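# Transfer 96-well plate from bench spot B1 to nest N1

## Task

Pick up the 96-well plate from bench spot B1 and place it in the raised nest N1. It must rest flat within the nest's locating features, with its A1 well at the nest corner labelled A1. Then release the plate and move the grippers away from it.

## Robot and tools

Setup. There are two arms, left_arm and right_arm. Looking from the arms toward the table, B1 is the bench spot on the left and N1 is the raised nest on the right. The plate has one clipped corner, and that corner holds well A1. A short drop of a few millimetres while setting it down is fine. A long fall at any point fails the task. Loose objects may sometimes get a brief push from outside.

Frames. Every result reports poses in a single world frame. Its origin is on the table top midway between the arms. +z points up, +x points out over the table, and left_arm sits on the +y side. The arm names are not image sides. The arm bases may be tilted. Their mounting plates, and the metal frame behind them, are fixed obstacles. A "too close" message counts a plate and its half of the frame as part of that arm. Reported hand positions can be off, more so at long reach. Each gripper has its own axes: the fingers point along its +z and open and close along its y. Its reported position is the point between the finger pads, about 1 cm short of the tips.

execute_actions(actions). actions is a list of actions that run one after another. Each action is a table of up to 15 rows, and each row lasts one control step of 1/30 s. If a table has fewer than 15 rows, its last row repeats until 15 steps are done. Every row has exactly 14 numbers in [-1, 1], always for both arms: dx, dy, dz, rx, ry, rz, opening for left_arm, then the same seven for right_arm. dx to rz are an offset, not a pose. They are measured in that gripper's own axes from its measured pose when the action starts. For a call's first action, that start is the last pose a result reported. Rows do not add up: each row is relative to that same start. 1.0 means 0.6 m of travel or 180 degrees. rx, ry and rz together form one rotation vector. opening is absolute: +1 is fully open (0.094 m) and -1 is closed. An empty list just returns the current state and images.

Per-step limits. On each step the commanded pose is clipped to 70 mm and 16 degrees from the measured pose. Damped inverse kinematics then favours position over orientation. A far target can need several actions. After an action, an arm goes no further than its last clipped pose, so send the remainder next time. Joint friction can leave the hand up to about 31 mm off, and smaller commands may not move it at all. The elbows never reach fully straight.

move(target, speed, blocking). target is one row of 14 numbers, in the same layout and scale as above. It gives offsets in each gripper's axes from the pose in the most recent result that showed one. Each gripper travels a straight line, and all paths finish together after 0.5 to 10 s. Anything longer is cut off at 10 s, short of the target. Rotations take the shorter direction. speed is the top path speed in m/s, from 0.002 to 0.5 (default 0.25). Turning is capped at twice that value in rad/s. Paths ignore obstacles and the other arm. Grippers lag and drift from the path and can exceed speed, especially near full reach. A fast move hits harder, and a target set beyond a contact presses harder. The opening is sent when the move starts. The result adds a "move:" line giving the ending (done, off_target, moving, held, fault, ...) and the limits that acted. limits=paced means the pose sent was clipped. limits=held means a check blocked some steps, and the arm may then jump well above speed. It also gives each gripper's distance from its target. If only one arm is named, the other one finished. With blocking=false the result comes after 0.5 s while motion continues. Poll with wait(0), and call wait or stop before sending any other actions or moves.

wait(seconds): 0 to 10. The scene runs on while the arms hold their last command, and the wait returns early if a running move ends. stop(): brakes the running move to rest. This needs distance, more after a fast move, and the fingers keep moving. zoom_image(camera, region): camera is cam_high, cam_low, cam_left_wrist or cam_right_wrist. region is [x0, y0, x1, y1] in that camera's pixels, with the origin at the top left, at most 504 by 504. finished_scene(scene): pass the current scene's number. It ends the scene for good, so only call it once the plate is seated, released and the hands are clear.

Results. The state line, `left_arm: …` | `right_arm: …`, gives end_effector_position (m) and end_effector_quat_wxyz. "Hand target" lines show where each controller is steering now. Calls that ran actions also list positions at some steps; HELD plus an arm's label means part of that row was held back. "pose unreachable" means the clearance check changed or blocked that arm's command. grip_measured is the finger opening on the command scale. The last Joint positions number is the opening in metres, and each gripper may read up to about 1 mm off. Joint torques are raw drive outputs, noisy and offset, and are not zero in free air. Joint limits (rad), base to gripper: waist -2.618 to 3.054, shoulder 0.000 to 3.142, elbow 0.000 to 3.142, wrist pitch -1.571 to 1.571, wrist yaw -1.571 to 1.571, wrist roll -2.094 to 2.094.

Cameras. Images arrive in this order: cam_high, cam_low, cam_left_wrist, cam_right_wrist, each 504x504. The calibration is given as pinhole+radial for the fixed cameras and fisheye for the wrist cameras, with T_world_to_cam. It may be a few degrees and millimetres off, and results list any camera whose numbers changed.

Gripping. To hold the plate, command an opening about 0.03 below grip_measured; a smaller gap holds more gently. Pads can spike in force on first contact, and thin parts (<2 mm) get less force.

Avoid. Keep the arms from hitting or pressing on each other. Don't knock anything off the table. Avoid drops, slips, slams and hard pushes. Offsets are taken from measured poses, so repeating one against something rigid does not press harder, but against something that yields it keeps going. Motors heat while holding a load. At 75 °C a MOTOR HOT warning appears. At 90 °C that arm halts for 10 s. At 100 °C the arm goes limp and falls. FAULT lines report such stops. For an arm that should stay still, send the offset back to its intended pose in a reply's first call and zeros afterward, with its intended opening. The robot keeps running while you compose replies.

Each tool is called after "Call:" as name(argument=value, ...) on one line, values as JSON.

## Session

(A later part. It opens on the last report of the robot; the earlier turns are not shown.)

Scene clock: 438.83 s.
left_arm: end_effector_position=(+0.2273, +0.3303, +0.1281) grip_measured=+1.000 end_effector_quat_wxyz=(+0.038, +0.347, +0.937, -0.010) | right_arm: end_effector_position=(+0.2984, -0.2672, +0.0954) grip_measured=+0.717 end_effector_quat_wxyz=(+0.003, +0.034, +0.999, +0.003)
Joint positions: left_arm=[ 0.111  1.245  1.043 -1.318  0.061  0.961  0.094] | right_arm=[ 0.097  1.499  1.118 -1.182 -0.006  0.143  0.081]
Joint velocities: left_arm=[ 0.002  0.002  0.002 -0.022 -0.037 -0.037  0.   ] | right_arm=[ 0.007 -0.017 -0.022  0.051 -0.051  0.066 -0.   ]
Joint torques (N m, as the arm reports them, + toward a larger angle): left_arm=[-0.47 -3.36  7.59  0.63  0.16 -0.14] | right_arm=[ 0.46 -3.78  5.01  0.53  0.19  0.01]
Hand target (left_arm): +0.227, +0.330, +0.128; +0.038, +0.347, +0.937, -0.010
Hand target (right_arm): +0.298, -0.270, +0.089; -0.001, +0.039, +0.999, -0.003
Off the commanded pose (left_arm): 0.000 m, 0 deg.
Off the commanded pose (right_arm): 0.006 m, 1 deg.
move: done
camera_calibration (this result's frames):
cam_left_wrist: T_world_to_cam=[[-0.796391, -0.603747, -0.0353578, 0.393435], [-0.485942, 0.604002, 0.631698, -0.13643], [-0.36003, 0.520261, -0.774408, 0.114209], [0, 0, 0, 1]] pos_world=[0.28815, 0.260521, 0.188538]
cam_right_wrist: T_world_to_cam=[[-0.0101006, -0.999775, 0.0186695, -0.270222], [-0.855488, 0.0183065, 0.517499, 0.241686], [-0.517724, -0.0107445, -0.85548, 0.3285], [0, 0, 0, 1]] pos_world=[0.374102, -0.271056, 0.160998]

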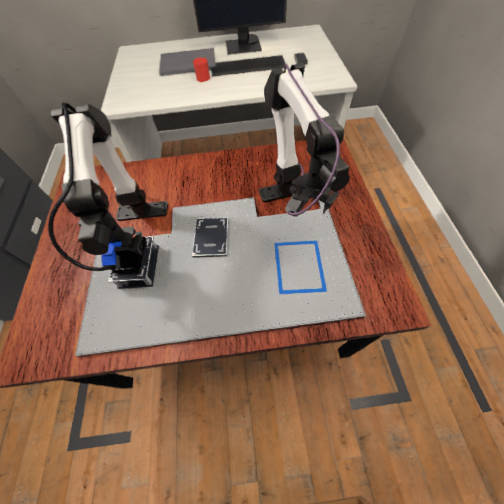

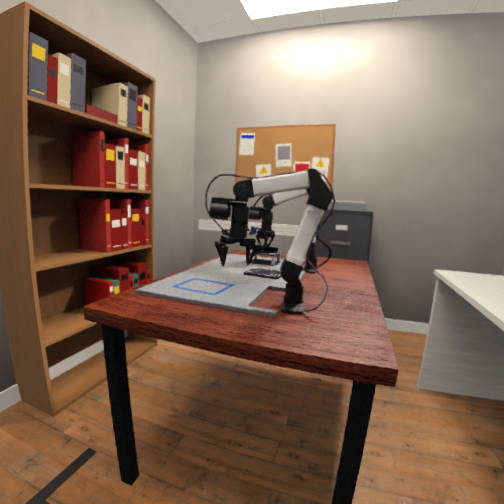

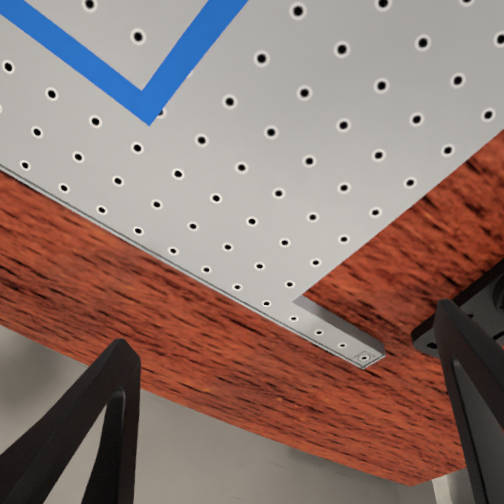

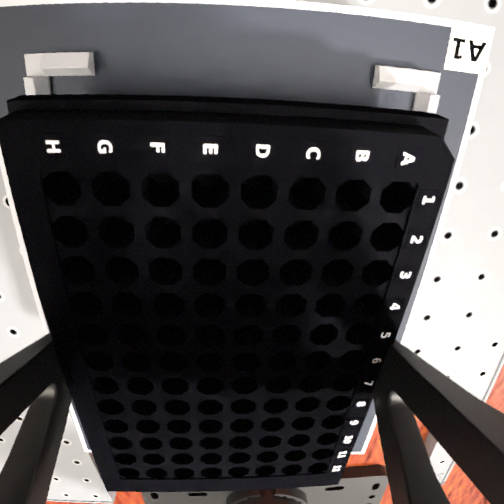

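Call:
move(target=[0,0,0,0,0,0,1, -0.005,-0.002,0.024,0.002,0.003,0,0.685], speed=0.03)

Scene clock: 471.37 s.
left_arm: end_effector_position=(+0.2273, +0.3303, +0.1281) grip_measured=+1.000 end_effector_quat_wxyz=(+0.038, +0.347, +0.937, -0.010) | right_arm: end_effector_position=(+0.3011, -0.2670, +0.0867) grip_measured=+0.717 end_effector_quat_wxyz=(+0.002, +0.034, +0.999, +0.003)
Joint positions: left_arm=[ 0.111  1.245  1.043 -1.318  0.061  0.961  0.094] | right_arm=[ 0.097  1.519  1.101 -1.149 -0.006  0.143  0.081]
Joint velocities: left_arm=[ 0.017  0.012  0.002  0.007 -0.007  0.022  0.   ] | right_arm=[-0.012  0.002  0.002 -0.037 -0.051 -0.007 -0.001]
Joint torques (N m, as the arm reports them, + toward a larger angle): left_arm=[-0.48 -3.44  7.6   0.61  0.16 -0.14] | right_arm=[ 0.24 -4.02  5.    0.55  0.11 -0.14]
Hand target (left_arm): +0.227, +0.330, +0.128; +0.038, +0.347, +0.937, -0.010
Hand target (right_arm): +0.301, -0.269, +0.081; -0.001, +0.034, +0.999, +0.000
Off the commanded pose (left_arm): 0.000 m, 0 deg.
Off the commanded pose (right_arm): 0.006 m, 0 deg.
move: done
camera_calibration (this result's frames):
cam_left_wrist: T_world_to_cam=[[-0.796391, -0.603747, -0.0353578, 0.393435], [-0.485942, 0.604002, 0.631698, -0.13643], [-0.36003, 0.520261, -0.774408, 0.114209], [0, 0, 0, 1]] pos_world=[0.28815, 0.260521, 0.188538]
cam_right_wrist: T_world_to_cam=[[-0.010029, -0.999769, 0.0189954, -0.269874], [-0.853513, 0.0184559, 0.520744, 0.247653], [-0.520974, -0.0109903, -0.853502, 0.323291], [0, 0, 0, 1]] pos_world=[0.377095, -0.270829, 0.152092]

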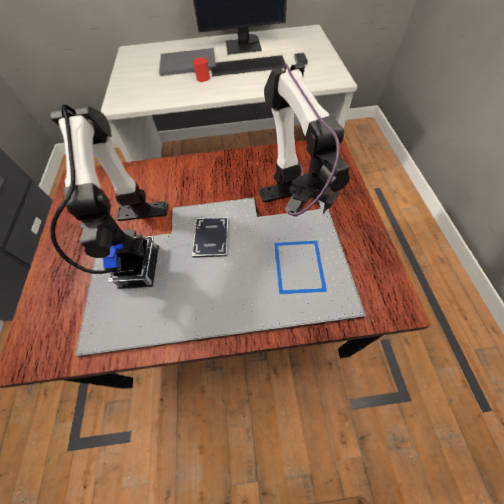

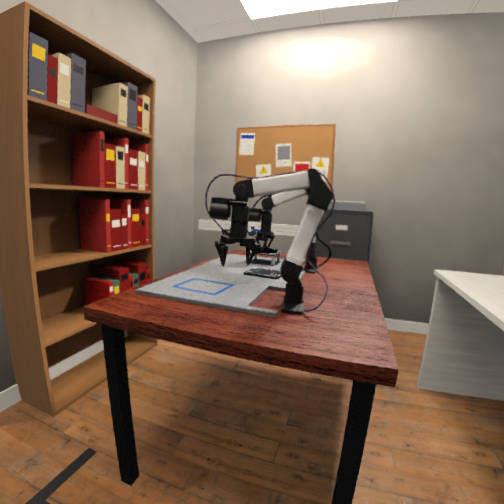

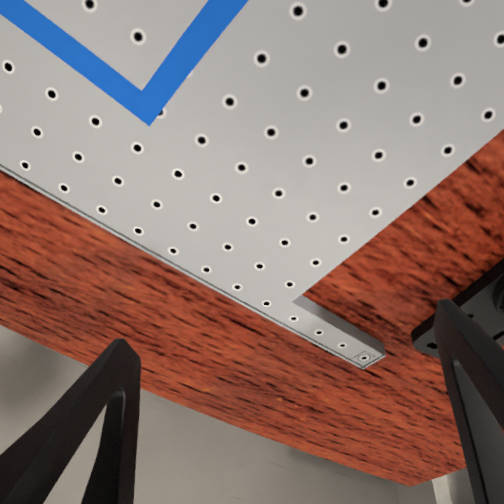

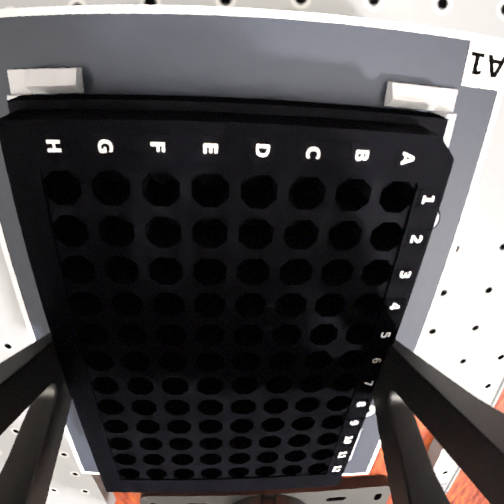

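Call:
move(target=[0,0,0,0,0,0,1, 0.002,-0.004,0.021,0.003,0.002,0,0.685], speed=0.025)

Scene clock: 475.87 s.
left_arm: end_effector_position=(+0.2273, +0.3303, +0.1281) grip_measured=+1.000 end_effector_quat_wxyz=(+0.038, +0.347, +0.937, -0.010) | right_arm: end_effector_position=(+0.3011, -0.2671, +0.0844) grip_measured=+0.717 end_effector_quat_wxyz=(+0.002, +0.034, +0.999, +0.003)
Joint positions: left_arm=[ 0.111  1.245  1.043 -1.318  0.061  0.961  0.094] | right_arm=[ 0.097  1.519  1.092 -1.138 -0.005  0.143  0.081]
Joint velocities: left_arm=[-0.007  0.007 -0.002 -0.022 -0.007 -0.007  0.   ] | right_arm=[-0.017 -0.007 -0.002  0.007  0.007  0.022 -0.   ]
Joint torques (N m, as the arm reports them, + toward a larger angle): left_arm=[-0.44 -3.4   7.69  0.63  0.14 -0.14] | right_arm=[ 0.29 -4.    3.46  0.68  0.15 -0.14]
Hand target (left_arm): +0.227, +0.330, +0.128; +0.038, +0.347, +0.937, -0.010
Hand target (right_arm): +0.300, -0.269, +0.075; -0.002, +0.034, +0.999, -0.002
Off the commanded pose (left_arm): 0.000 m, 0 deg.
Off the commanded pose (right_arm): 0.011 m, 1 deg.
move: off_target (right_arm)
camera_calibration (this result's frames):
cam_left_wrist: T_world_to_cam=[[-0.796391, -0.603747, -0.0353578, 0.393435], [-0.485942, 0.604002, 0.631698, -0.13643], [-0.36003, 0.520261, -0.774408, 0.114209], [0, 0, 0, 1]] pos_world=[0.28815, 0.260521, 0.188538]
cam_right_wrist: T_world_to_cam=[[-0.0100629, -0.999757, 0.0196251, -0.270004], [-0.854335, 0.0187946, 0.519383, 0.249296], [-0.519626, -0.0115399, -0.854316, 0.320761], [0, 0, 0, 1]] pos_world=[0.376941, -0.270922, 0.14985]

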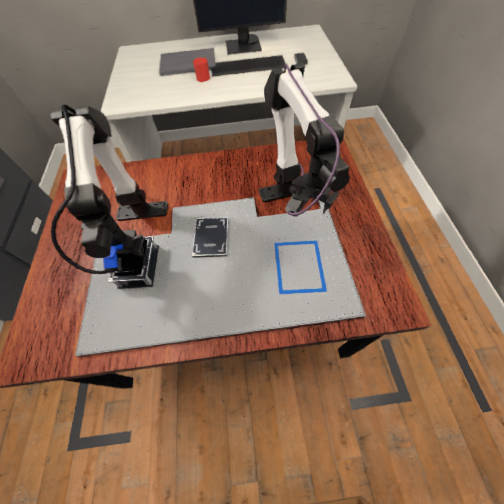

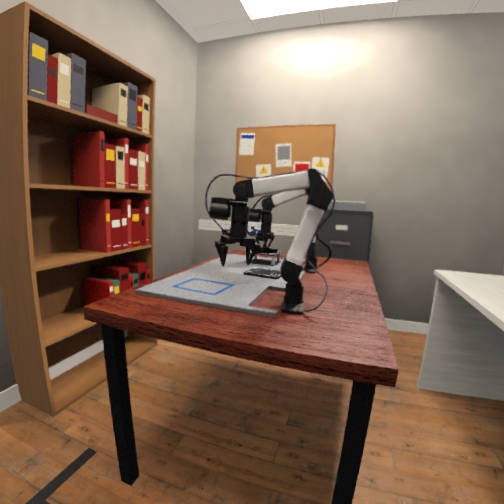

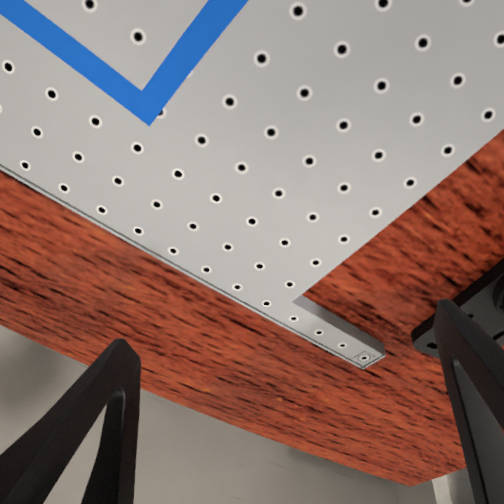

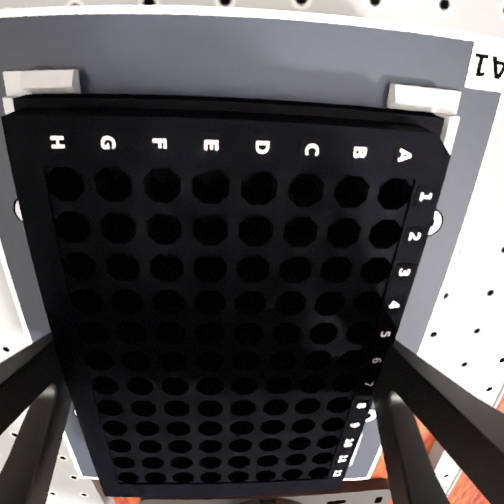

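Call:
zoom_image(camera="cam_right_wrist", region=[50, 364, 400, 504])

Call:
zoom_image(camera="cam_right_wrist", region=[0, 50, 120, 130])

Call:
zoom_image(camera="cam_right_wrist", region=[370, 70, 490, 170])

Call:
zoom_image(camera="cam_high", region=[95, 225, 175, 295])

Region (50, 364, 400, 504) of cam_right_wrist's 504x504 image, scaled by 1.440, with more detail than that image has; it fills the top 202 rows of this view, and the rest is white.

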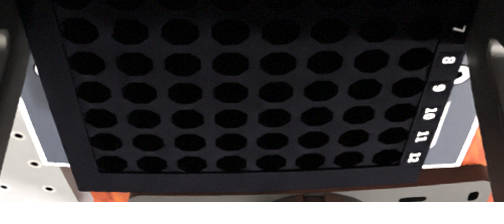

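Region (0, 50, 120, 130) of cam_right_wrist's 504x504 image, scaled by 4.200, with more detail than that image has.

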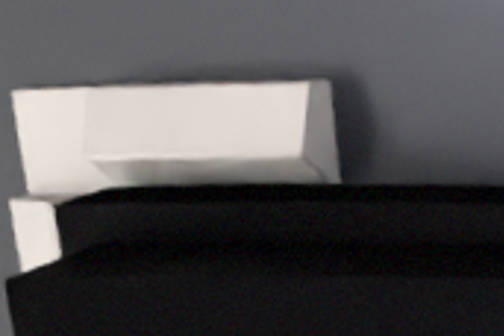

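Region (370, 70, 490, 170) of cam_right_wrist's 504x504 image, scaled by 4.200, with more detail than that image has.

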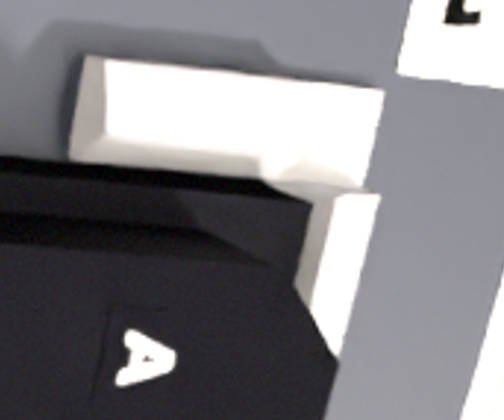

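Region (95, 225, 175, 295) of cam_high's 504x504 image, scaled by 6.300, with more detail than that image has; it fills the top 441 rows of this view, and the rest is white.

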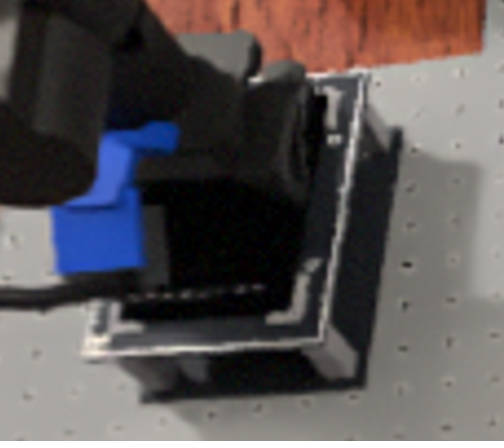

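Call:
move(target=[0,0,0,0,0,0,1, 0.006,-0.009,0.014,0.003,0.002,-0.008,0.685], speed=0.02)

Scene clock: 500.17 s.
left_arm: end_effector_position=(+0.2273, +0.3303, +0.1281) grip_measured=+1.000 end_effector_quat_wxyz=(+0.038, +0.347, +0.937, -0.010) | right_arm: end_effector_position=(+0.3007, -0.2676, +0.0841) grip_measured=+0.717 end_effector_quat_wxyz=(+0.002, +0.025, +1.000, +0.001)
Joint positions: left_arm=[ 0.111  1.245  1.043 -1.318  0.061  0.961  0.094] | right_arm=[ 0.097  1.519  1.091 -1.139 -0.002  0.126  0.081]
Joint velocities: left_arm=[ 0.007  0.012 -0.002 -0.037  0.037 -0.007  0.   ] | right_arm=[-0.007  0.007  0.002  0.037 -0.007 -0.022 -0.001]
Joint torques (N m, as the arm reports them, + toward a larger angle): left_arm=[-0.46 -3.48  7.58  0.63  0.13 -0.14] | right_arm=[-0.54 -4.99  3.01  0.63  0.12 -0.32]
Hand target (left_arm): +0.227, +0.330, +0.128; +0.038, +0.347, +0.937, -0.010
Hand target (right_arm): +0.297, -0.272, +0.076; -0.001, +0.022, +1.000, -0.002
Off the commanded pose (left_arm): 0.000 m, 0 deg.
Off the commanded pose (right_arm): 0.010 m, 1 deg.
move: done
camera_calibration (this result's frames):
cam_left_wrist: T_world_to_cam=[[-0.796391, -0.603747, -0.0353578, 0.393435], [-0.485942, 0.604002, 0.631698, -0.13643], [-0.36003, 0.520261, -0.774408, 0.114209], [0, 0, 0, 1]] pos_world=[0.28815, 0.260521, 0.188538]
cam_right_wrist: T_world_to_cam=[[0.00787639, -0.999716, 0.022479, -0.276115], [-0.853896, 0.0049743, 0.52042, 0.245201], [-0.520384, -0.0232937, -0.853615, 0.31733], [0, 0, 0, 1]] pos_world=[0.376684, -0.269865, 0.149477]

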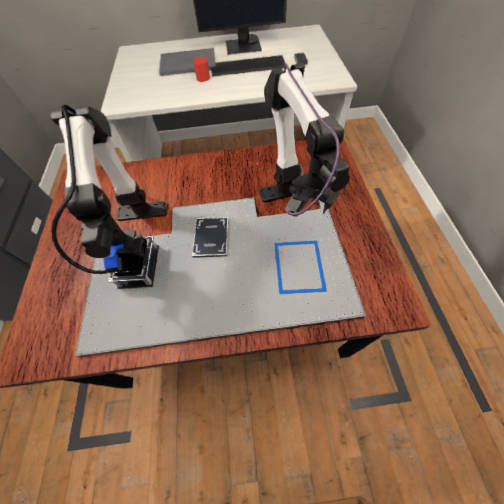

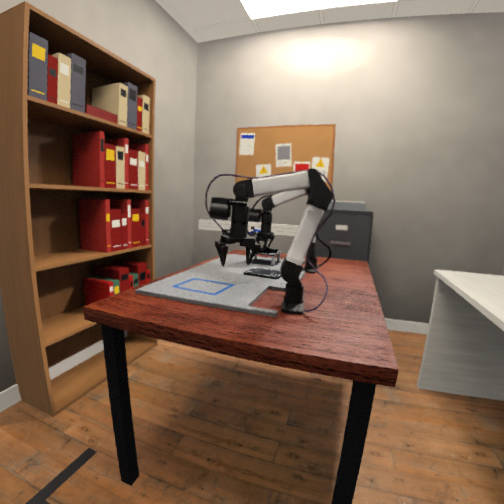

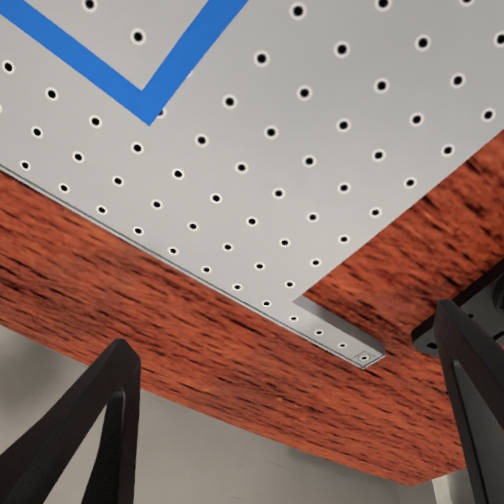

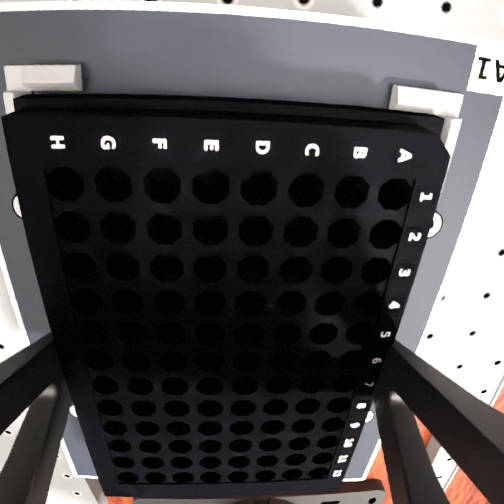

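Call:
zoom_image(camera="cam_right_wrist", region=[50, 364, 400, 504])

Call:
zoom_image(camera="cam_right_wrist", region=[0, 50, 120, 130])

Call:
zoom_image(camera="cam_right_wrist", region=[370, 70, 490, 170])

Call:
zoom_image(camera="cam_low", region=[235, 235, 295, 270])

Region (50, 364, 400, 504) of cam_right_wrist's 504x504 image, scaled by 1.440, with more detail than that image has; it fills the top 202 rows of this view, and the rest is white.

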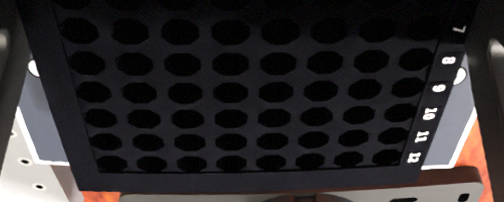

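Region (0, 50, 120, 130) of cam_right_wrist's 504x504 image, scaled by 4.200, with more detail than that image has.

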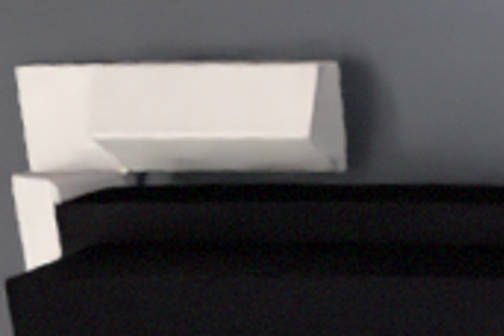

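Region (370, 70, 490, 170) of cam_right_wrist's 504x504 image, scaled by 4.200, with more detail than that image has.

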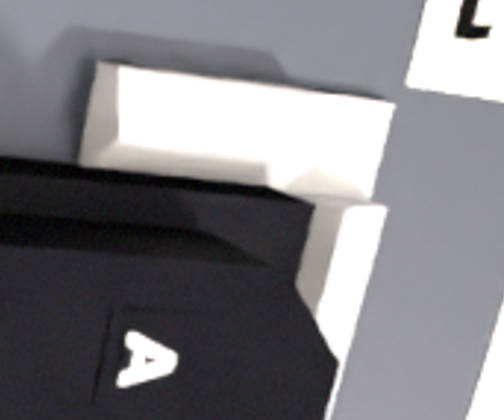

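Region (235, 235, 295, 270) of cam_low's 504x504 image, scaled by 8.400, with more detail than that image has; it fills the top 294 rows of this view, and the rest is white.

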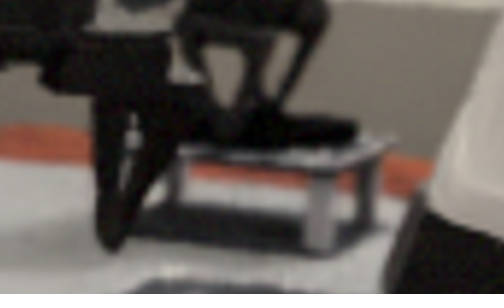

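Call:
move(target=[0,0,0,0,0,0,1, 0.004,-0.011,0.013,0.002,0.002,0.0055,0.685], speed=0.02)

Scene clock: 511.57 s.
left_arm: end_effector_position=(+0.2273, +0.3303, +0.1281) grip_measured=+1.000 end_effector_quat_wxyz=(+0.038, +0.347, +0.937, -0.010) | right_arm: end_effector_position=(+0.3006, -0.2679, +0.0841) grip_measured=+0.717 end_effector_quat_wxyz=(+0.002, +0.026, +1.000, +0.002)
Joint positions: left_arm=[ 0.111  1.245  1.043 -1.318  0.061  0.961  0.094] | right_arm=[ 0.095  1.519  1.091 -1.139 -0.003  0.125  0.081]
Joint velocities: left_arm=[-0.007  0.012  0.002  0.095  0.037  0.037  0.   ] | right_arm=[ 0.002  0.012  0.012 -0.007 -0.037 -0.022 -0.001]
Joint torques (N m, as the arm reports them, + toward a larger angle): left_arm=[-0.42 -3.47  7.58  0.6   0.13 -0.14] | right_arm=[-1.06 -4.79  3.43  0.62  0.12 -0.13]
Hand target (left_arm): +0.227, +0.330, +0.128; +0.038, +0.347, +0.937, -0.010
Hand target (right_arm): +0.298, -0.274, +0.077; -0.002, +0.034, +0.999, -0.001
Off the commanded pose (left_arm): 0.000 m, 0 deg.
Off the commanded pose (right_arm): 0.010 m, 1 deg.
move: done
camera_calibration (this result's frames):
cam_left_wrist: T_world_to_cam=[[-0.796391, -0.603747, -0.0353578, 0.393435], [-0.485942, 0.604002, 0.631698, -0.13643], [-0.36003, 0.520261, -0.774408, 0.114209], [0, 0, 0, 1]] pos_world=[0.28815, 0.260521, 0.188538]
cam_right_wrist: T_world_to_cam=[[0.00674461, -0.999741, 0.0217449, -0.275984], [-0.853663, 0.00556849, 0.520796, 0.245197], [-0.520782, -0.0220754, -0.853404, 0.317714], [0, 0, 0, 1]] pos_world=[0.376637, -0.270264, 0.149442]

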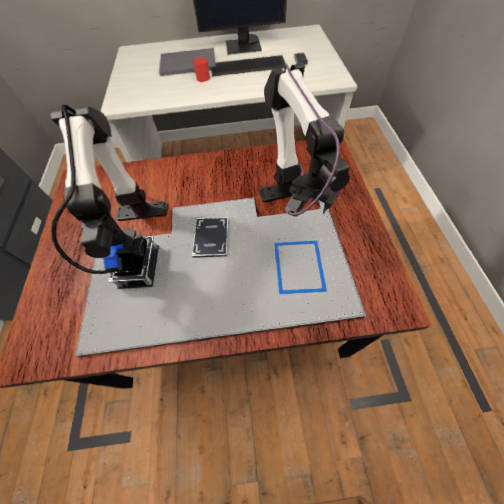

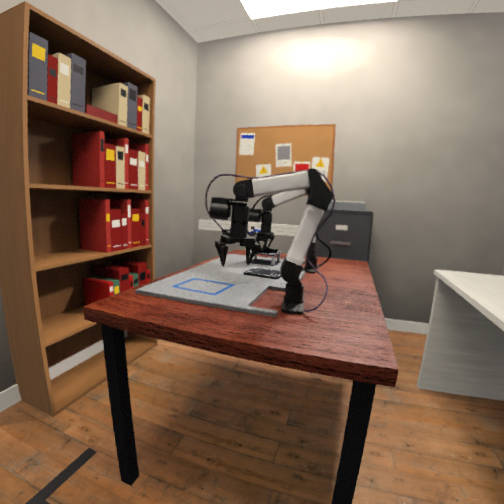

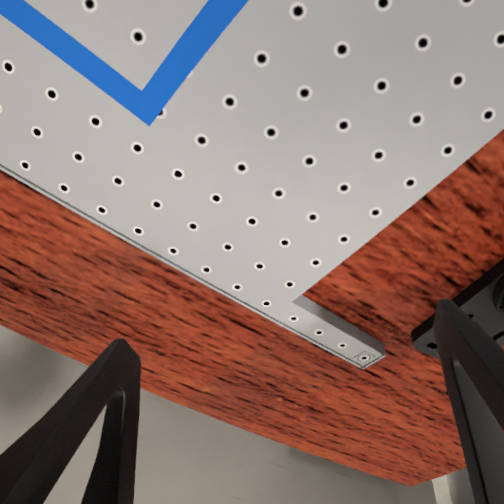

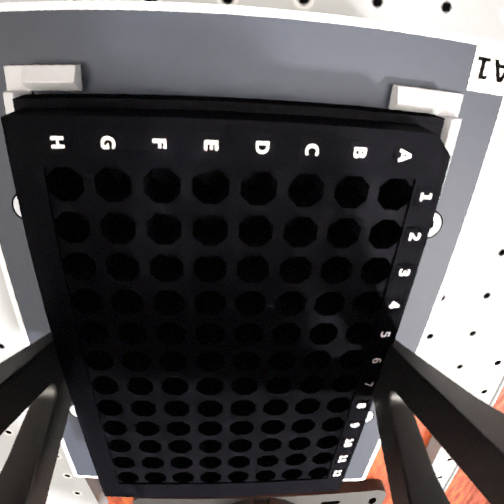

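Call:
move(target=[0,0,0,0,0,0,1, 0.003,0,0.012,0.001,0.002,0.0065,0.685], speed=0.02)

Scene clock: 517.93 s.
left_arm: end_effector_position=(+0.2273, +0.3303, +0.1281) grip_measured=+1.000 end_effector_quat_wxyz=(+0.038, +0.347, +0.937, -0.010) | right_arm: end_effector_position=(+0.3007, -0.2679, +0.0841) grip_measured=+0.717 end_effector_quat_wxyz=(+0.002, +0.029, +1.000, +0.001)
Joint positions: left_arm=[ 0.111  1.245  1.043 -1.318  0.061  0.961  0.094] | right_arm=[ 0.095  1.519  1.091 -1.139 -0.002  0.131  0.081]
Joint velocities: left_arm=[-0.002  0.012 -0.017  0.007  0.007  0.066  0.   ] | right_arm=[-0.002  0.002 -0.002 -0.007  0.022 -0.007 -0.001]
Joint torques (N m, as the arm reports them, + toward a larger angle): left_arm=[-0.42 -3.44  7.56  0.63  0.14 -0.15] | right_arm=[ 0.71 -4.44  3.98  0.6   0.08  0.1 ]
Hand target (left_arm): +0.227, +0.330, +0.128; +0.038, +0.347, +0.937, -0.010
Hand target (right_arm): +0.299, -0.268, +0.077; -0.002, +0.036, +0.999, -0.000
Off the commanded pose (left_arm): 0.000 m, 0 deg.
Off the commanded pose (right_arm): 0.007 m, 1 deg.
move: done
camera_calibration (this result's frames):
cam_left_wrist: T_world_to_cam=[[-0.796391, -0.603747, -0.0353578, 0.393435], [-0.485942, 0.604002, 0.631698, -0.13643], [-0.36003, 0.520261, -0.774408, 0.114209], [0, 0, 0, 1]] pos_world=[0.28815, 0.260521, 0.188538]
cam_right_wrist: T_world_to_cam=[[0.000632666, -0.999756, 0.0220783, -0.274237], [-0.853816, 0.0109533, 0.52046, 0.246798], [-0.520575, -0.01918, -0.853601, 0.318494], [0, 0, 0, 1]] pos_world=[0.376693, -0.270765, 0.149472]

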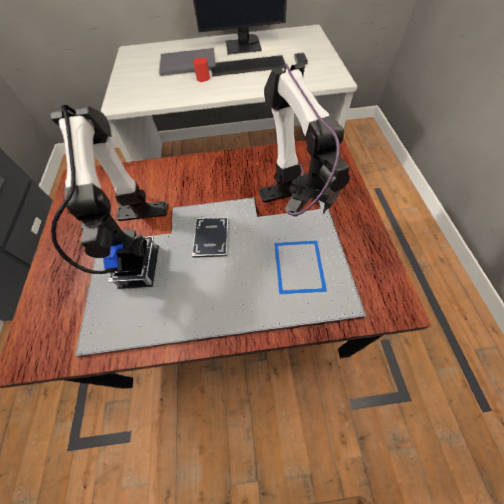

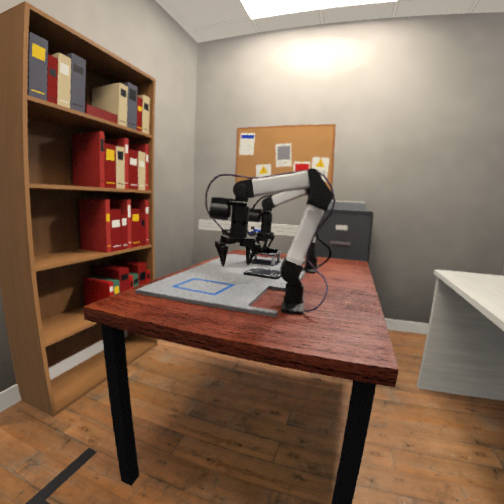

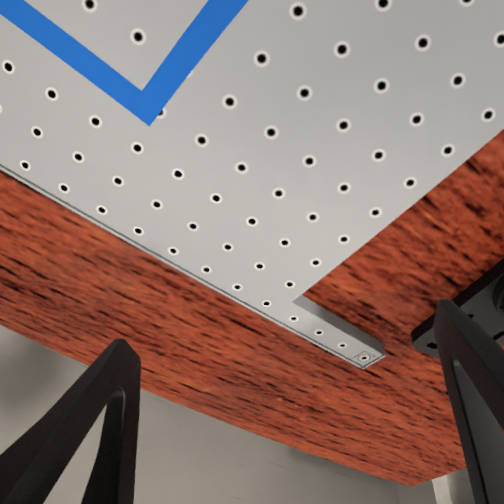

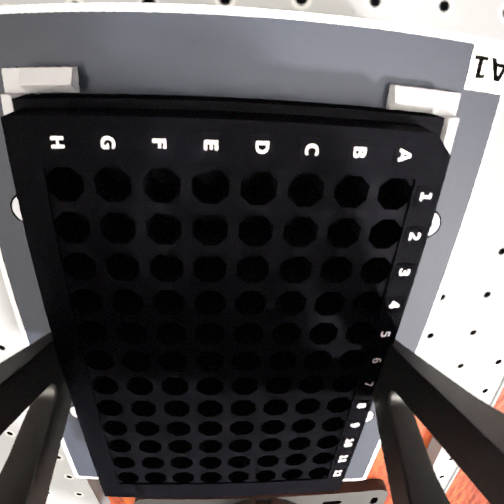

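Call:
zoom_image(camera="cam_right_wrist", region=[0, 50, 120, 130])

Call:
zoom_image(camera="cam_right_wrist", region=[370, 70, 490, 170])

Call:
zoom_image(camera="cam_right_wrist", region=[50, 364, 400, 504])

Region (0, 50, 120, 130) of cam_right_wrist's 504x504 image, scaled by 4.200, with more detail than that image has.

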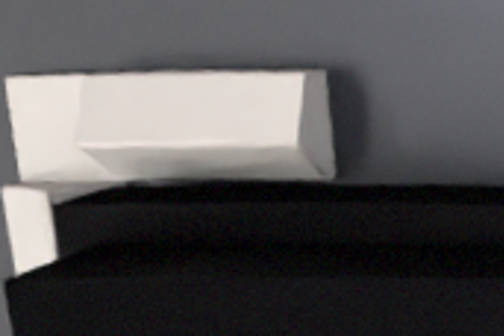

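Region (370, 70, 490, 170) of cam_right_wrist's 504x504 image, scaled by 4.200, with more detail than that image has.

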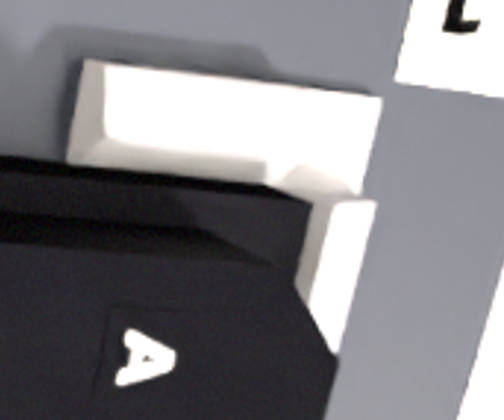

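Region (50, 364, 400, 504) of cam_right_wrist's 504x504 image, scaled by 1.440, with more detail than that image has; it fills the top 202 rows of this view, and the rest is white.

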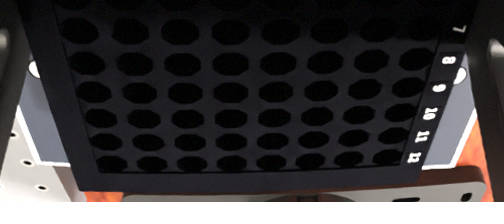

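Call:
execute_actions(actions=[[[0,0,0,0,0,0,1,0,0,0.004,0,0,0,0.69],[0,0,0,0,0,0,1,0,0,0.002,0,0,0,0.70],[0,0,0,0,0,0,1,0,0,0,0,0,0,0.71],[0,0,0,0,0,0,1,0,0,0,0,0,0,0.72],[0,0,0,0,0,0,1,0,0,0,0,0,0,0.73],[0,0,0,0,0,0,1,0,0,0,0,0,0,0.74],[0,0,0,0,0,0,1,0,0,0,0,0,0,0.75],[0,0,0,0,0,0,1,0,0,0,0,0,0,0.77],[0,0,0,0,0,0,1,0,0,0,0,0,0,0.80],[0,0,0,0,0,0,1,0,0,0,0,0,0,0.85],[0,0,0,0,0,0,1,0,0,0,0,0,0,0.92],[0,0,0,0,0,0,1,0,0,0,0,0,0,1]]])

Scene clock: 542.43 s.
left_arm: end_effector_position=(+0.2273, +0.3303, +0.1281) grip_measured=+1.000 end_effector_quat_wxyz=(+0.038, +0.347, +0.937, -0.010) | right_arm: end_effector_position=(+0.3008, -0.2678, +0.0841) grip_measured=+1.000 end_effector_quat_wxyz=(+0.002, +0.029, +1.000, +0.002)
Joint positions: left_arm=[ 0.111  1.245  1.043 -1.318  0.061  0.961  0.094] | right_arm=[ 0.095  1.519  1.091 -1.138 -0.003  0.132  0.094]
Joint velocities: left_arm=[-0.002  0.007  0.012 -0.051 -0.022  0.081  0.   ] | right_arm=[-0.007 -0.027 -0.002 -0.022  0.022 -0.007  0.   ]
Joint torques (N m, as the arm reports them, + toward a larger angle): left_arm=[-0.51 -3.4   7.58  0.64  0.14 -0.14] | right_arm=[ 0.54 -4.84  6.1   0.41  0.07 -0.11]
Hand target (left_arm): +0.227, +0.330, +0.128; +0.038, +0.347, +0.937, -0.010
Hand target (right_arm): +0.301, -0.268, +0.084; +0.002, +0.029, +1.000, +0.002
Off the commanded pose (left_arm): 0.000 m, 0 deg.
Off the commanded pose (right_arm): 0.000 m, 0 deg.
Step readings (end_effector_position):
0: left_arm (+0.2273, +0.3303, +0.1281) | right_arm (+0.3008, -0.2679, +0.0841)
1: left_arm (+0.2273, +0.3303, +0.1281) | right_arm (+0.3008, -0.2679, +0.0841)
2: left_arm (+0.2273, +0.3303, +0.1281) | right_arm (+0.3008, -0.2679, +0.0841)
4: left_arm (+0.2273, +0.3303, +0.1281) | right_arm (+0.3008, -0.2679, +0.0841)
8: left_arm (+0.2273, +0.3303, +0.1281) | right_arm (+0.3008, -0.2679, +0.0841)
15: end_effector_position above
camera_calibration (this result's frames):
cam_left_wrist: T_world_to_cam=[[-0.796391, -0.603747, -0.0353578, 0.393435], [-0.485942, 0.604002, 0.631698, -0.13643], [-0.36003, 0.520261, -0.774408, 0.114209], [0, 0, 0, 1]] pos_world=[0.28815, 0.260521, 0.188538]
cam_right_wrist: T_world_to_cam=[[-0.000515447, -0.999773, 0.0212852, -0.273692], [-0.85397, 0.0115152, 0.520195, 0.247087], [-0.520322, -0.0179088, -0.853782, 0.31882], [0, 0, 0, 1]] pos_world=[0.376753, -0.270765, 0.149495]

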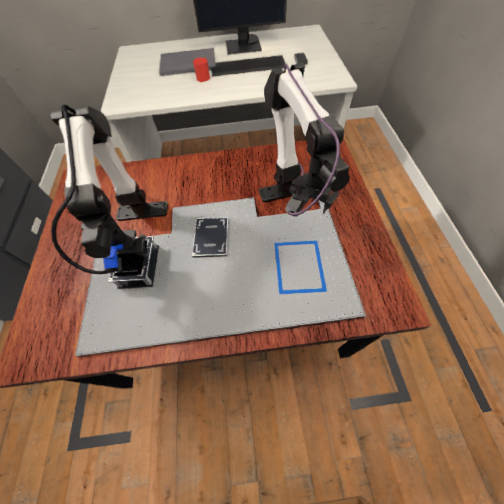

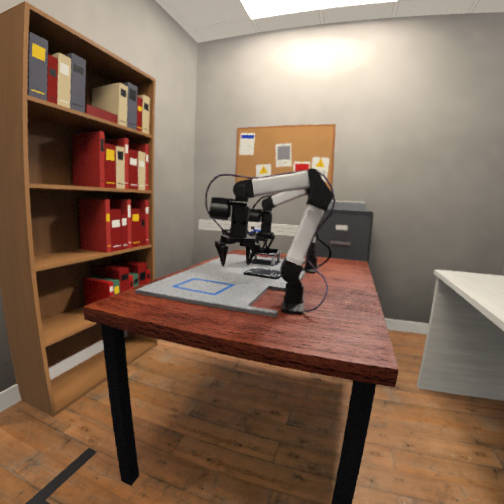

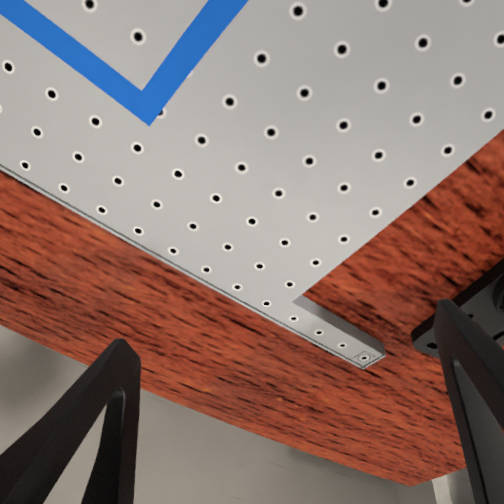

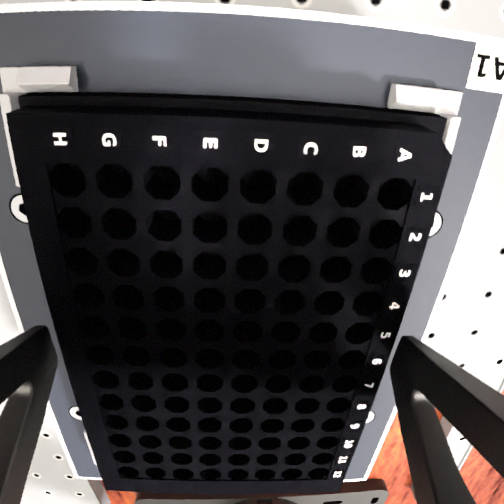

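Call:
move(target=[0,0,0,0,0,0,1, 0.03,0,-0.15,0,0,0,1], speed=0.2)

Scene clock: 548.80 s.
left_arm: end_effector_position=(+0.2273, +0.3303, +0.1281) grip_measured=+1.000 end_effector_quat_wxyz=(+0.038, +0.347, +0.937, -0.010) | right_arm: end_effector_position=(+0.2818, -0.2681, +0.1673) grip_measured=+1.000 end_effector_quat_wxyz=(-0.004, +0.030, +1.000, +0.001)
Joint positions: left_arm=[ 0.111  1.245  1.043 -1.318  0.061  0.961  0.094] | right_arm=[ 0.1    1.452  1.361 -1.488 -0.003  0.138  0.094]
Joint velocities: left_arm=[-0.022  0.007 -0.012  0.022 -0.066 -0.022  0.   ] | right_arm=[-0.002 -0.007  0.012  0.051  0.022  0.022  0.   ]
Joint torques (N m, as the arm reports them, + toward a larger angle): left_arm=[-0.47 -3.4   7.65  0.63  0.15 -0.13] | right_arm=[ 1.41 -4.89  7.39  0.3   0.07  0.03]
Hand target (left_arm): +0.227, +0.330, +0.128; +0.038, +0.347, +0.937, -0.010
Hand target (right_arm): +0.281, -0.266, +0.173; +0.002, +0.029, +1.000, +0.002
Off the commanded pose (left_arm): 0.000 m, 0 deg.
Off the commanded pose (right_arm): 0.007 m, 1 deg.
move: done
camera_calibration (this result's frames):
cam_left_wrist: T_world_to_cam=[[-0.796391, -0.603747, -0.0353578, 0.393435], [-0.485942, 0.604002, 0.631698, -0.13643], [-0.36003, 0.520261, -0.774408, 0.114209], [0, 0, 0, 1]] pos_world=[0.28815, 0.260521, 0.188538]
cam_right_wrist: T_world_to_cam=[[-0.00101306, -0.999752, 0.0222362, -0.275807], [-0.847557, 0.0126593, 0.530553, 0.184369], [-0.530703, -0.018309, -0.84736, 0.381766], [0, 0, 0, 1]] pos_world=[0.358588, -0.271083, 0.231809]

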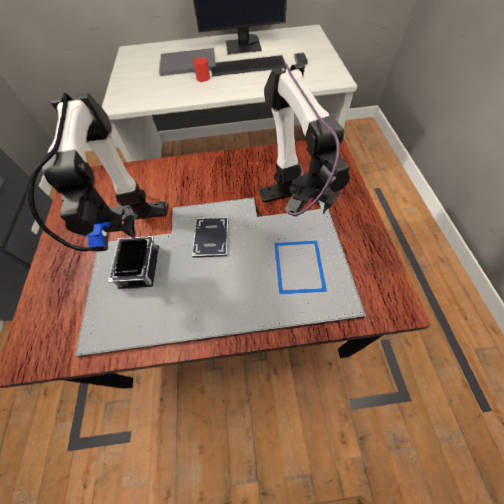

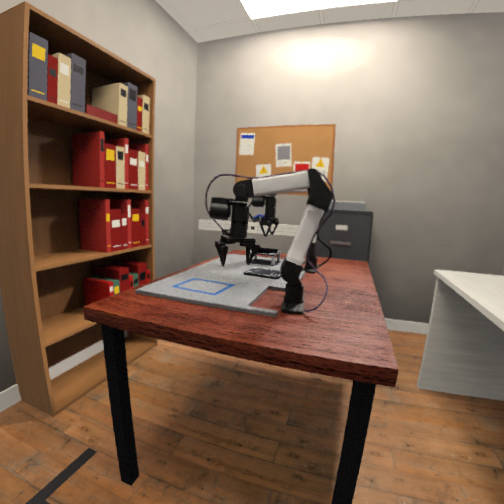

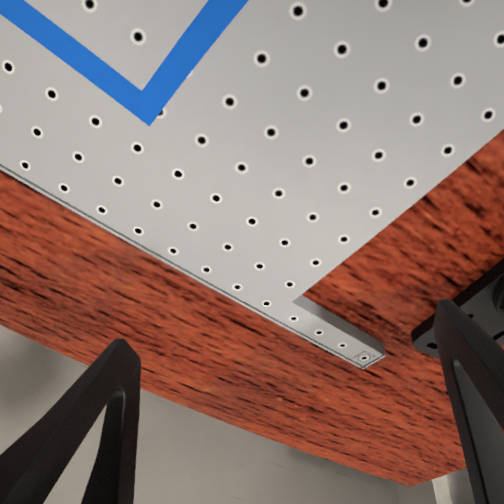

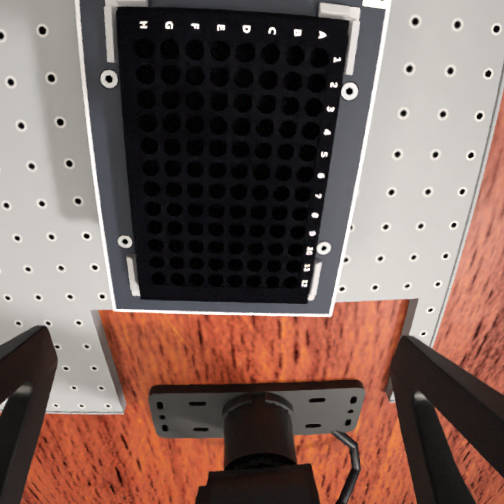

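Call:
zoom_image(camera="cam_right_wrist", region=[70, 0, 400, 330])

Call:
zoom_image(camera="cam_high", region=[100, 228, 170, 295])

Call:
zoom_image(camera="cam_low", region=[240, 240, 290, 270])

Region (70, 0, 400, 330) of cam_right_wrist's 504x504 image, scaled by 1.527, with more detail than that image has.

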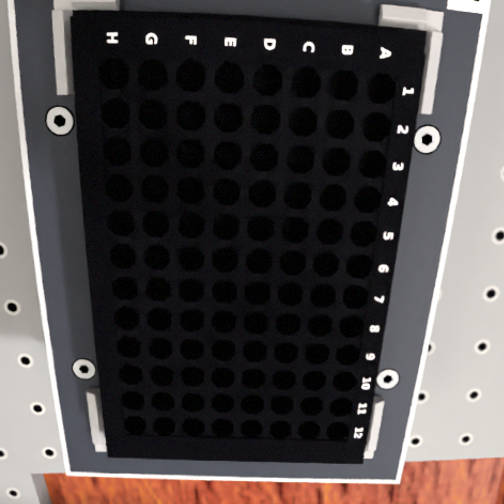

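Region (100, 228, 170, 295) of cam_high's 504x504 image, scaled by 7.200, with more detail than that image has; it fills the top 482 rows of this view, and the rest is white.

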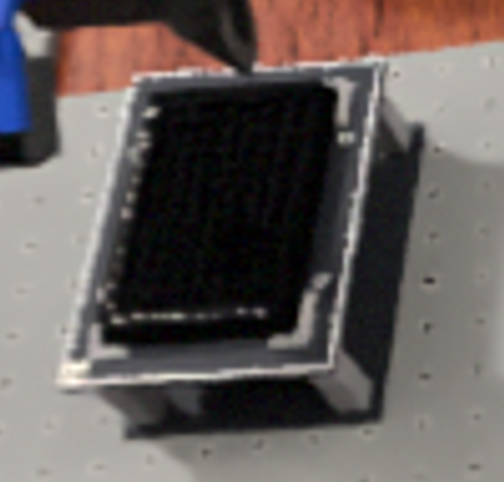

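Region (240, 240, 290, 270) of cam_low's 504x504 image, scaled by 10.080, with more detail than that image has; it fills the top 302 rows of this view, and the rest is white.

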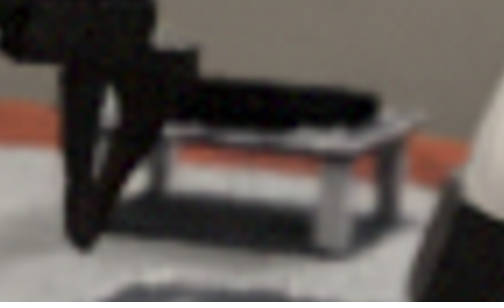

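Call:
move(target=[0,0,0,0,0,0,1, 0.16,0,-0.03,0,0.08,0,1], speed=0.25)

Scene clock: 563.13 s.
left_arm: end_effector_position=(+0.2273, +0.3303, +0.1281) grip_measured=+1.000 end_effector_quat_wxyz=(+0.038, +0.347, +0.937, -0.010) | right_arm: end_effector_position=(+0.1907, -0.2651, +0.1844) grip_measured=+1.000 end_effector_quat_wxyz=(+0.053, +0.030, +0.998, +0.022)
Joint positions: left_arm=[ 0.111  1.245  1.043 -1.318  0.061  0.961  0.094] | right_arm=[ 0.14   1.024  1.148 -1.583 -0.028  0.18   0.094]
Joint velocities: left_arm=[-0.012 -0.007  0.007 -0.022 -0.066 -0.081  0.   ] | right_arm=[-0.002 -0.017  0.032 -0.022 -0.037  0.007  0.   ]
Joint torques (N m, as the arm reports them, + toward a larger angle): left_arm=[-0.49 -3.37  7.55  0.63  0.16 -0.13] | right_arm=[ 1.4  -1.42  4.5   0.62 -0.08  0.01]
Hand target (left_arm): +0.227, +0.330, +0.128; +0.038, +0.347, +0.937, -0.010
Hand target (right_arm): +0.187, -0.262, +0.182; +0.049, +0.030, +0.998, +0.028
Off the commanded pose (left_arm): 0.000 m, 0 deg.
Off the commanded pose (right_arm): 0.006 m, 21 deg; orientation clipped at the last step of the last action.
joint sent to its limit (right arm) — the command would take joint 4 (wrist pitch) past its lower limit, so that joint was sent only as far as its limit.
move: off_target (right_arm); limits=paced
camera_calibration (this result's frames):
cam_left_wrist: T_world_to_cam=[[-0.796391, -0.603747, -0.0353578, 0.393435], [-0.485942, 0.604002, 0.631698, -0.13643], [-0.36003, 0.520261, -0.774408, 0.114209], [0, 0, 0, 1]] pos_world=[0.28815, 0.260521, 0.188538]
cam_right_wrist: T_world_to_cam=[[-0.00160825, -0.999863, -0.0164666, -0.266042], [-0.903058, -0.00562054, 0.429483, 0.122413], [-0.429517, 0.015561, -0.902925, 0.34791], [0, 0, 0, 1]] pos_world=[0.259552, -0.270731, 0.257181]

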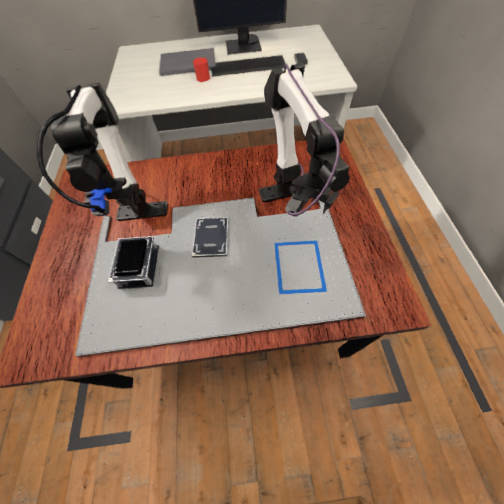

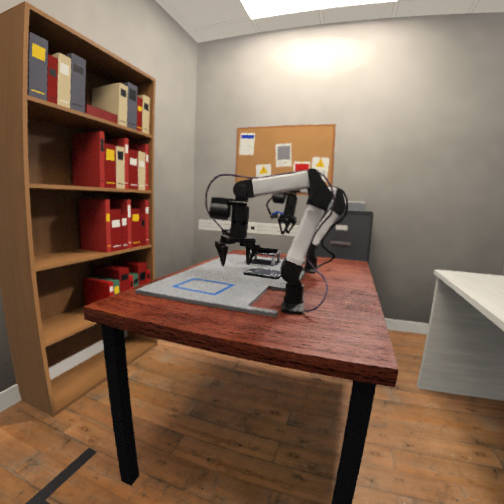

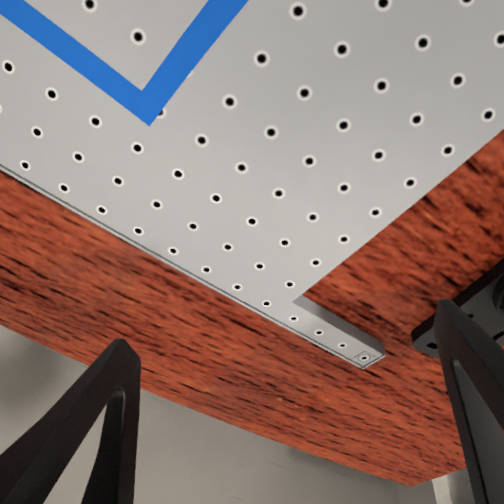

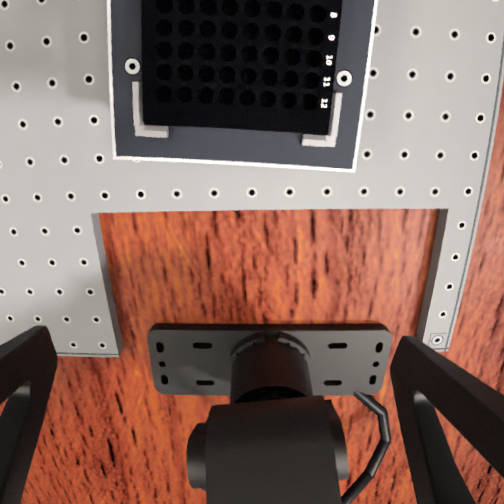

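Call:
zoom_image(camera="cam_right_wrist", region=[100, 40, 380, 180])

Region (100, 40, 380, 180) of cam_right_wrist's 504x504 image, scaled by 1.800, with more detail than that image has.

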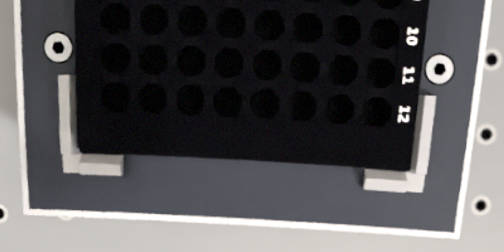

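Plate is seated inside all four locators.

Call:
finished_scene(scene=1)

The scene is finished: the task was done.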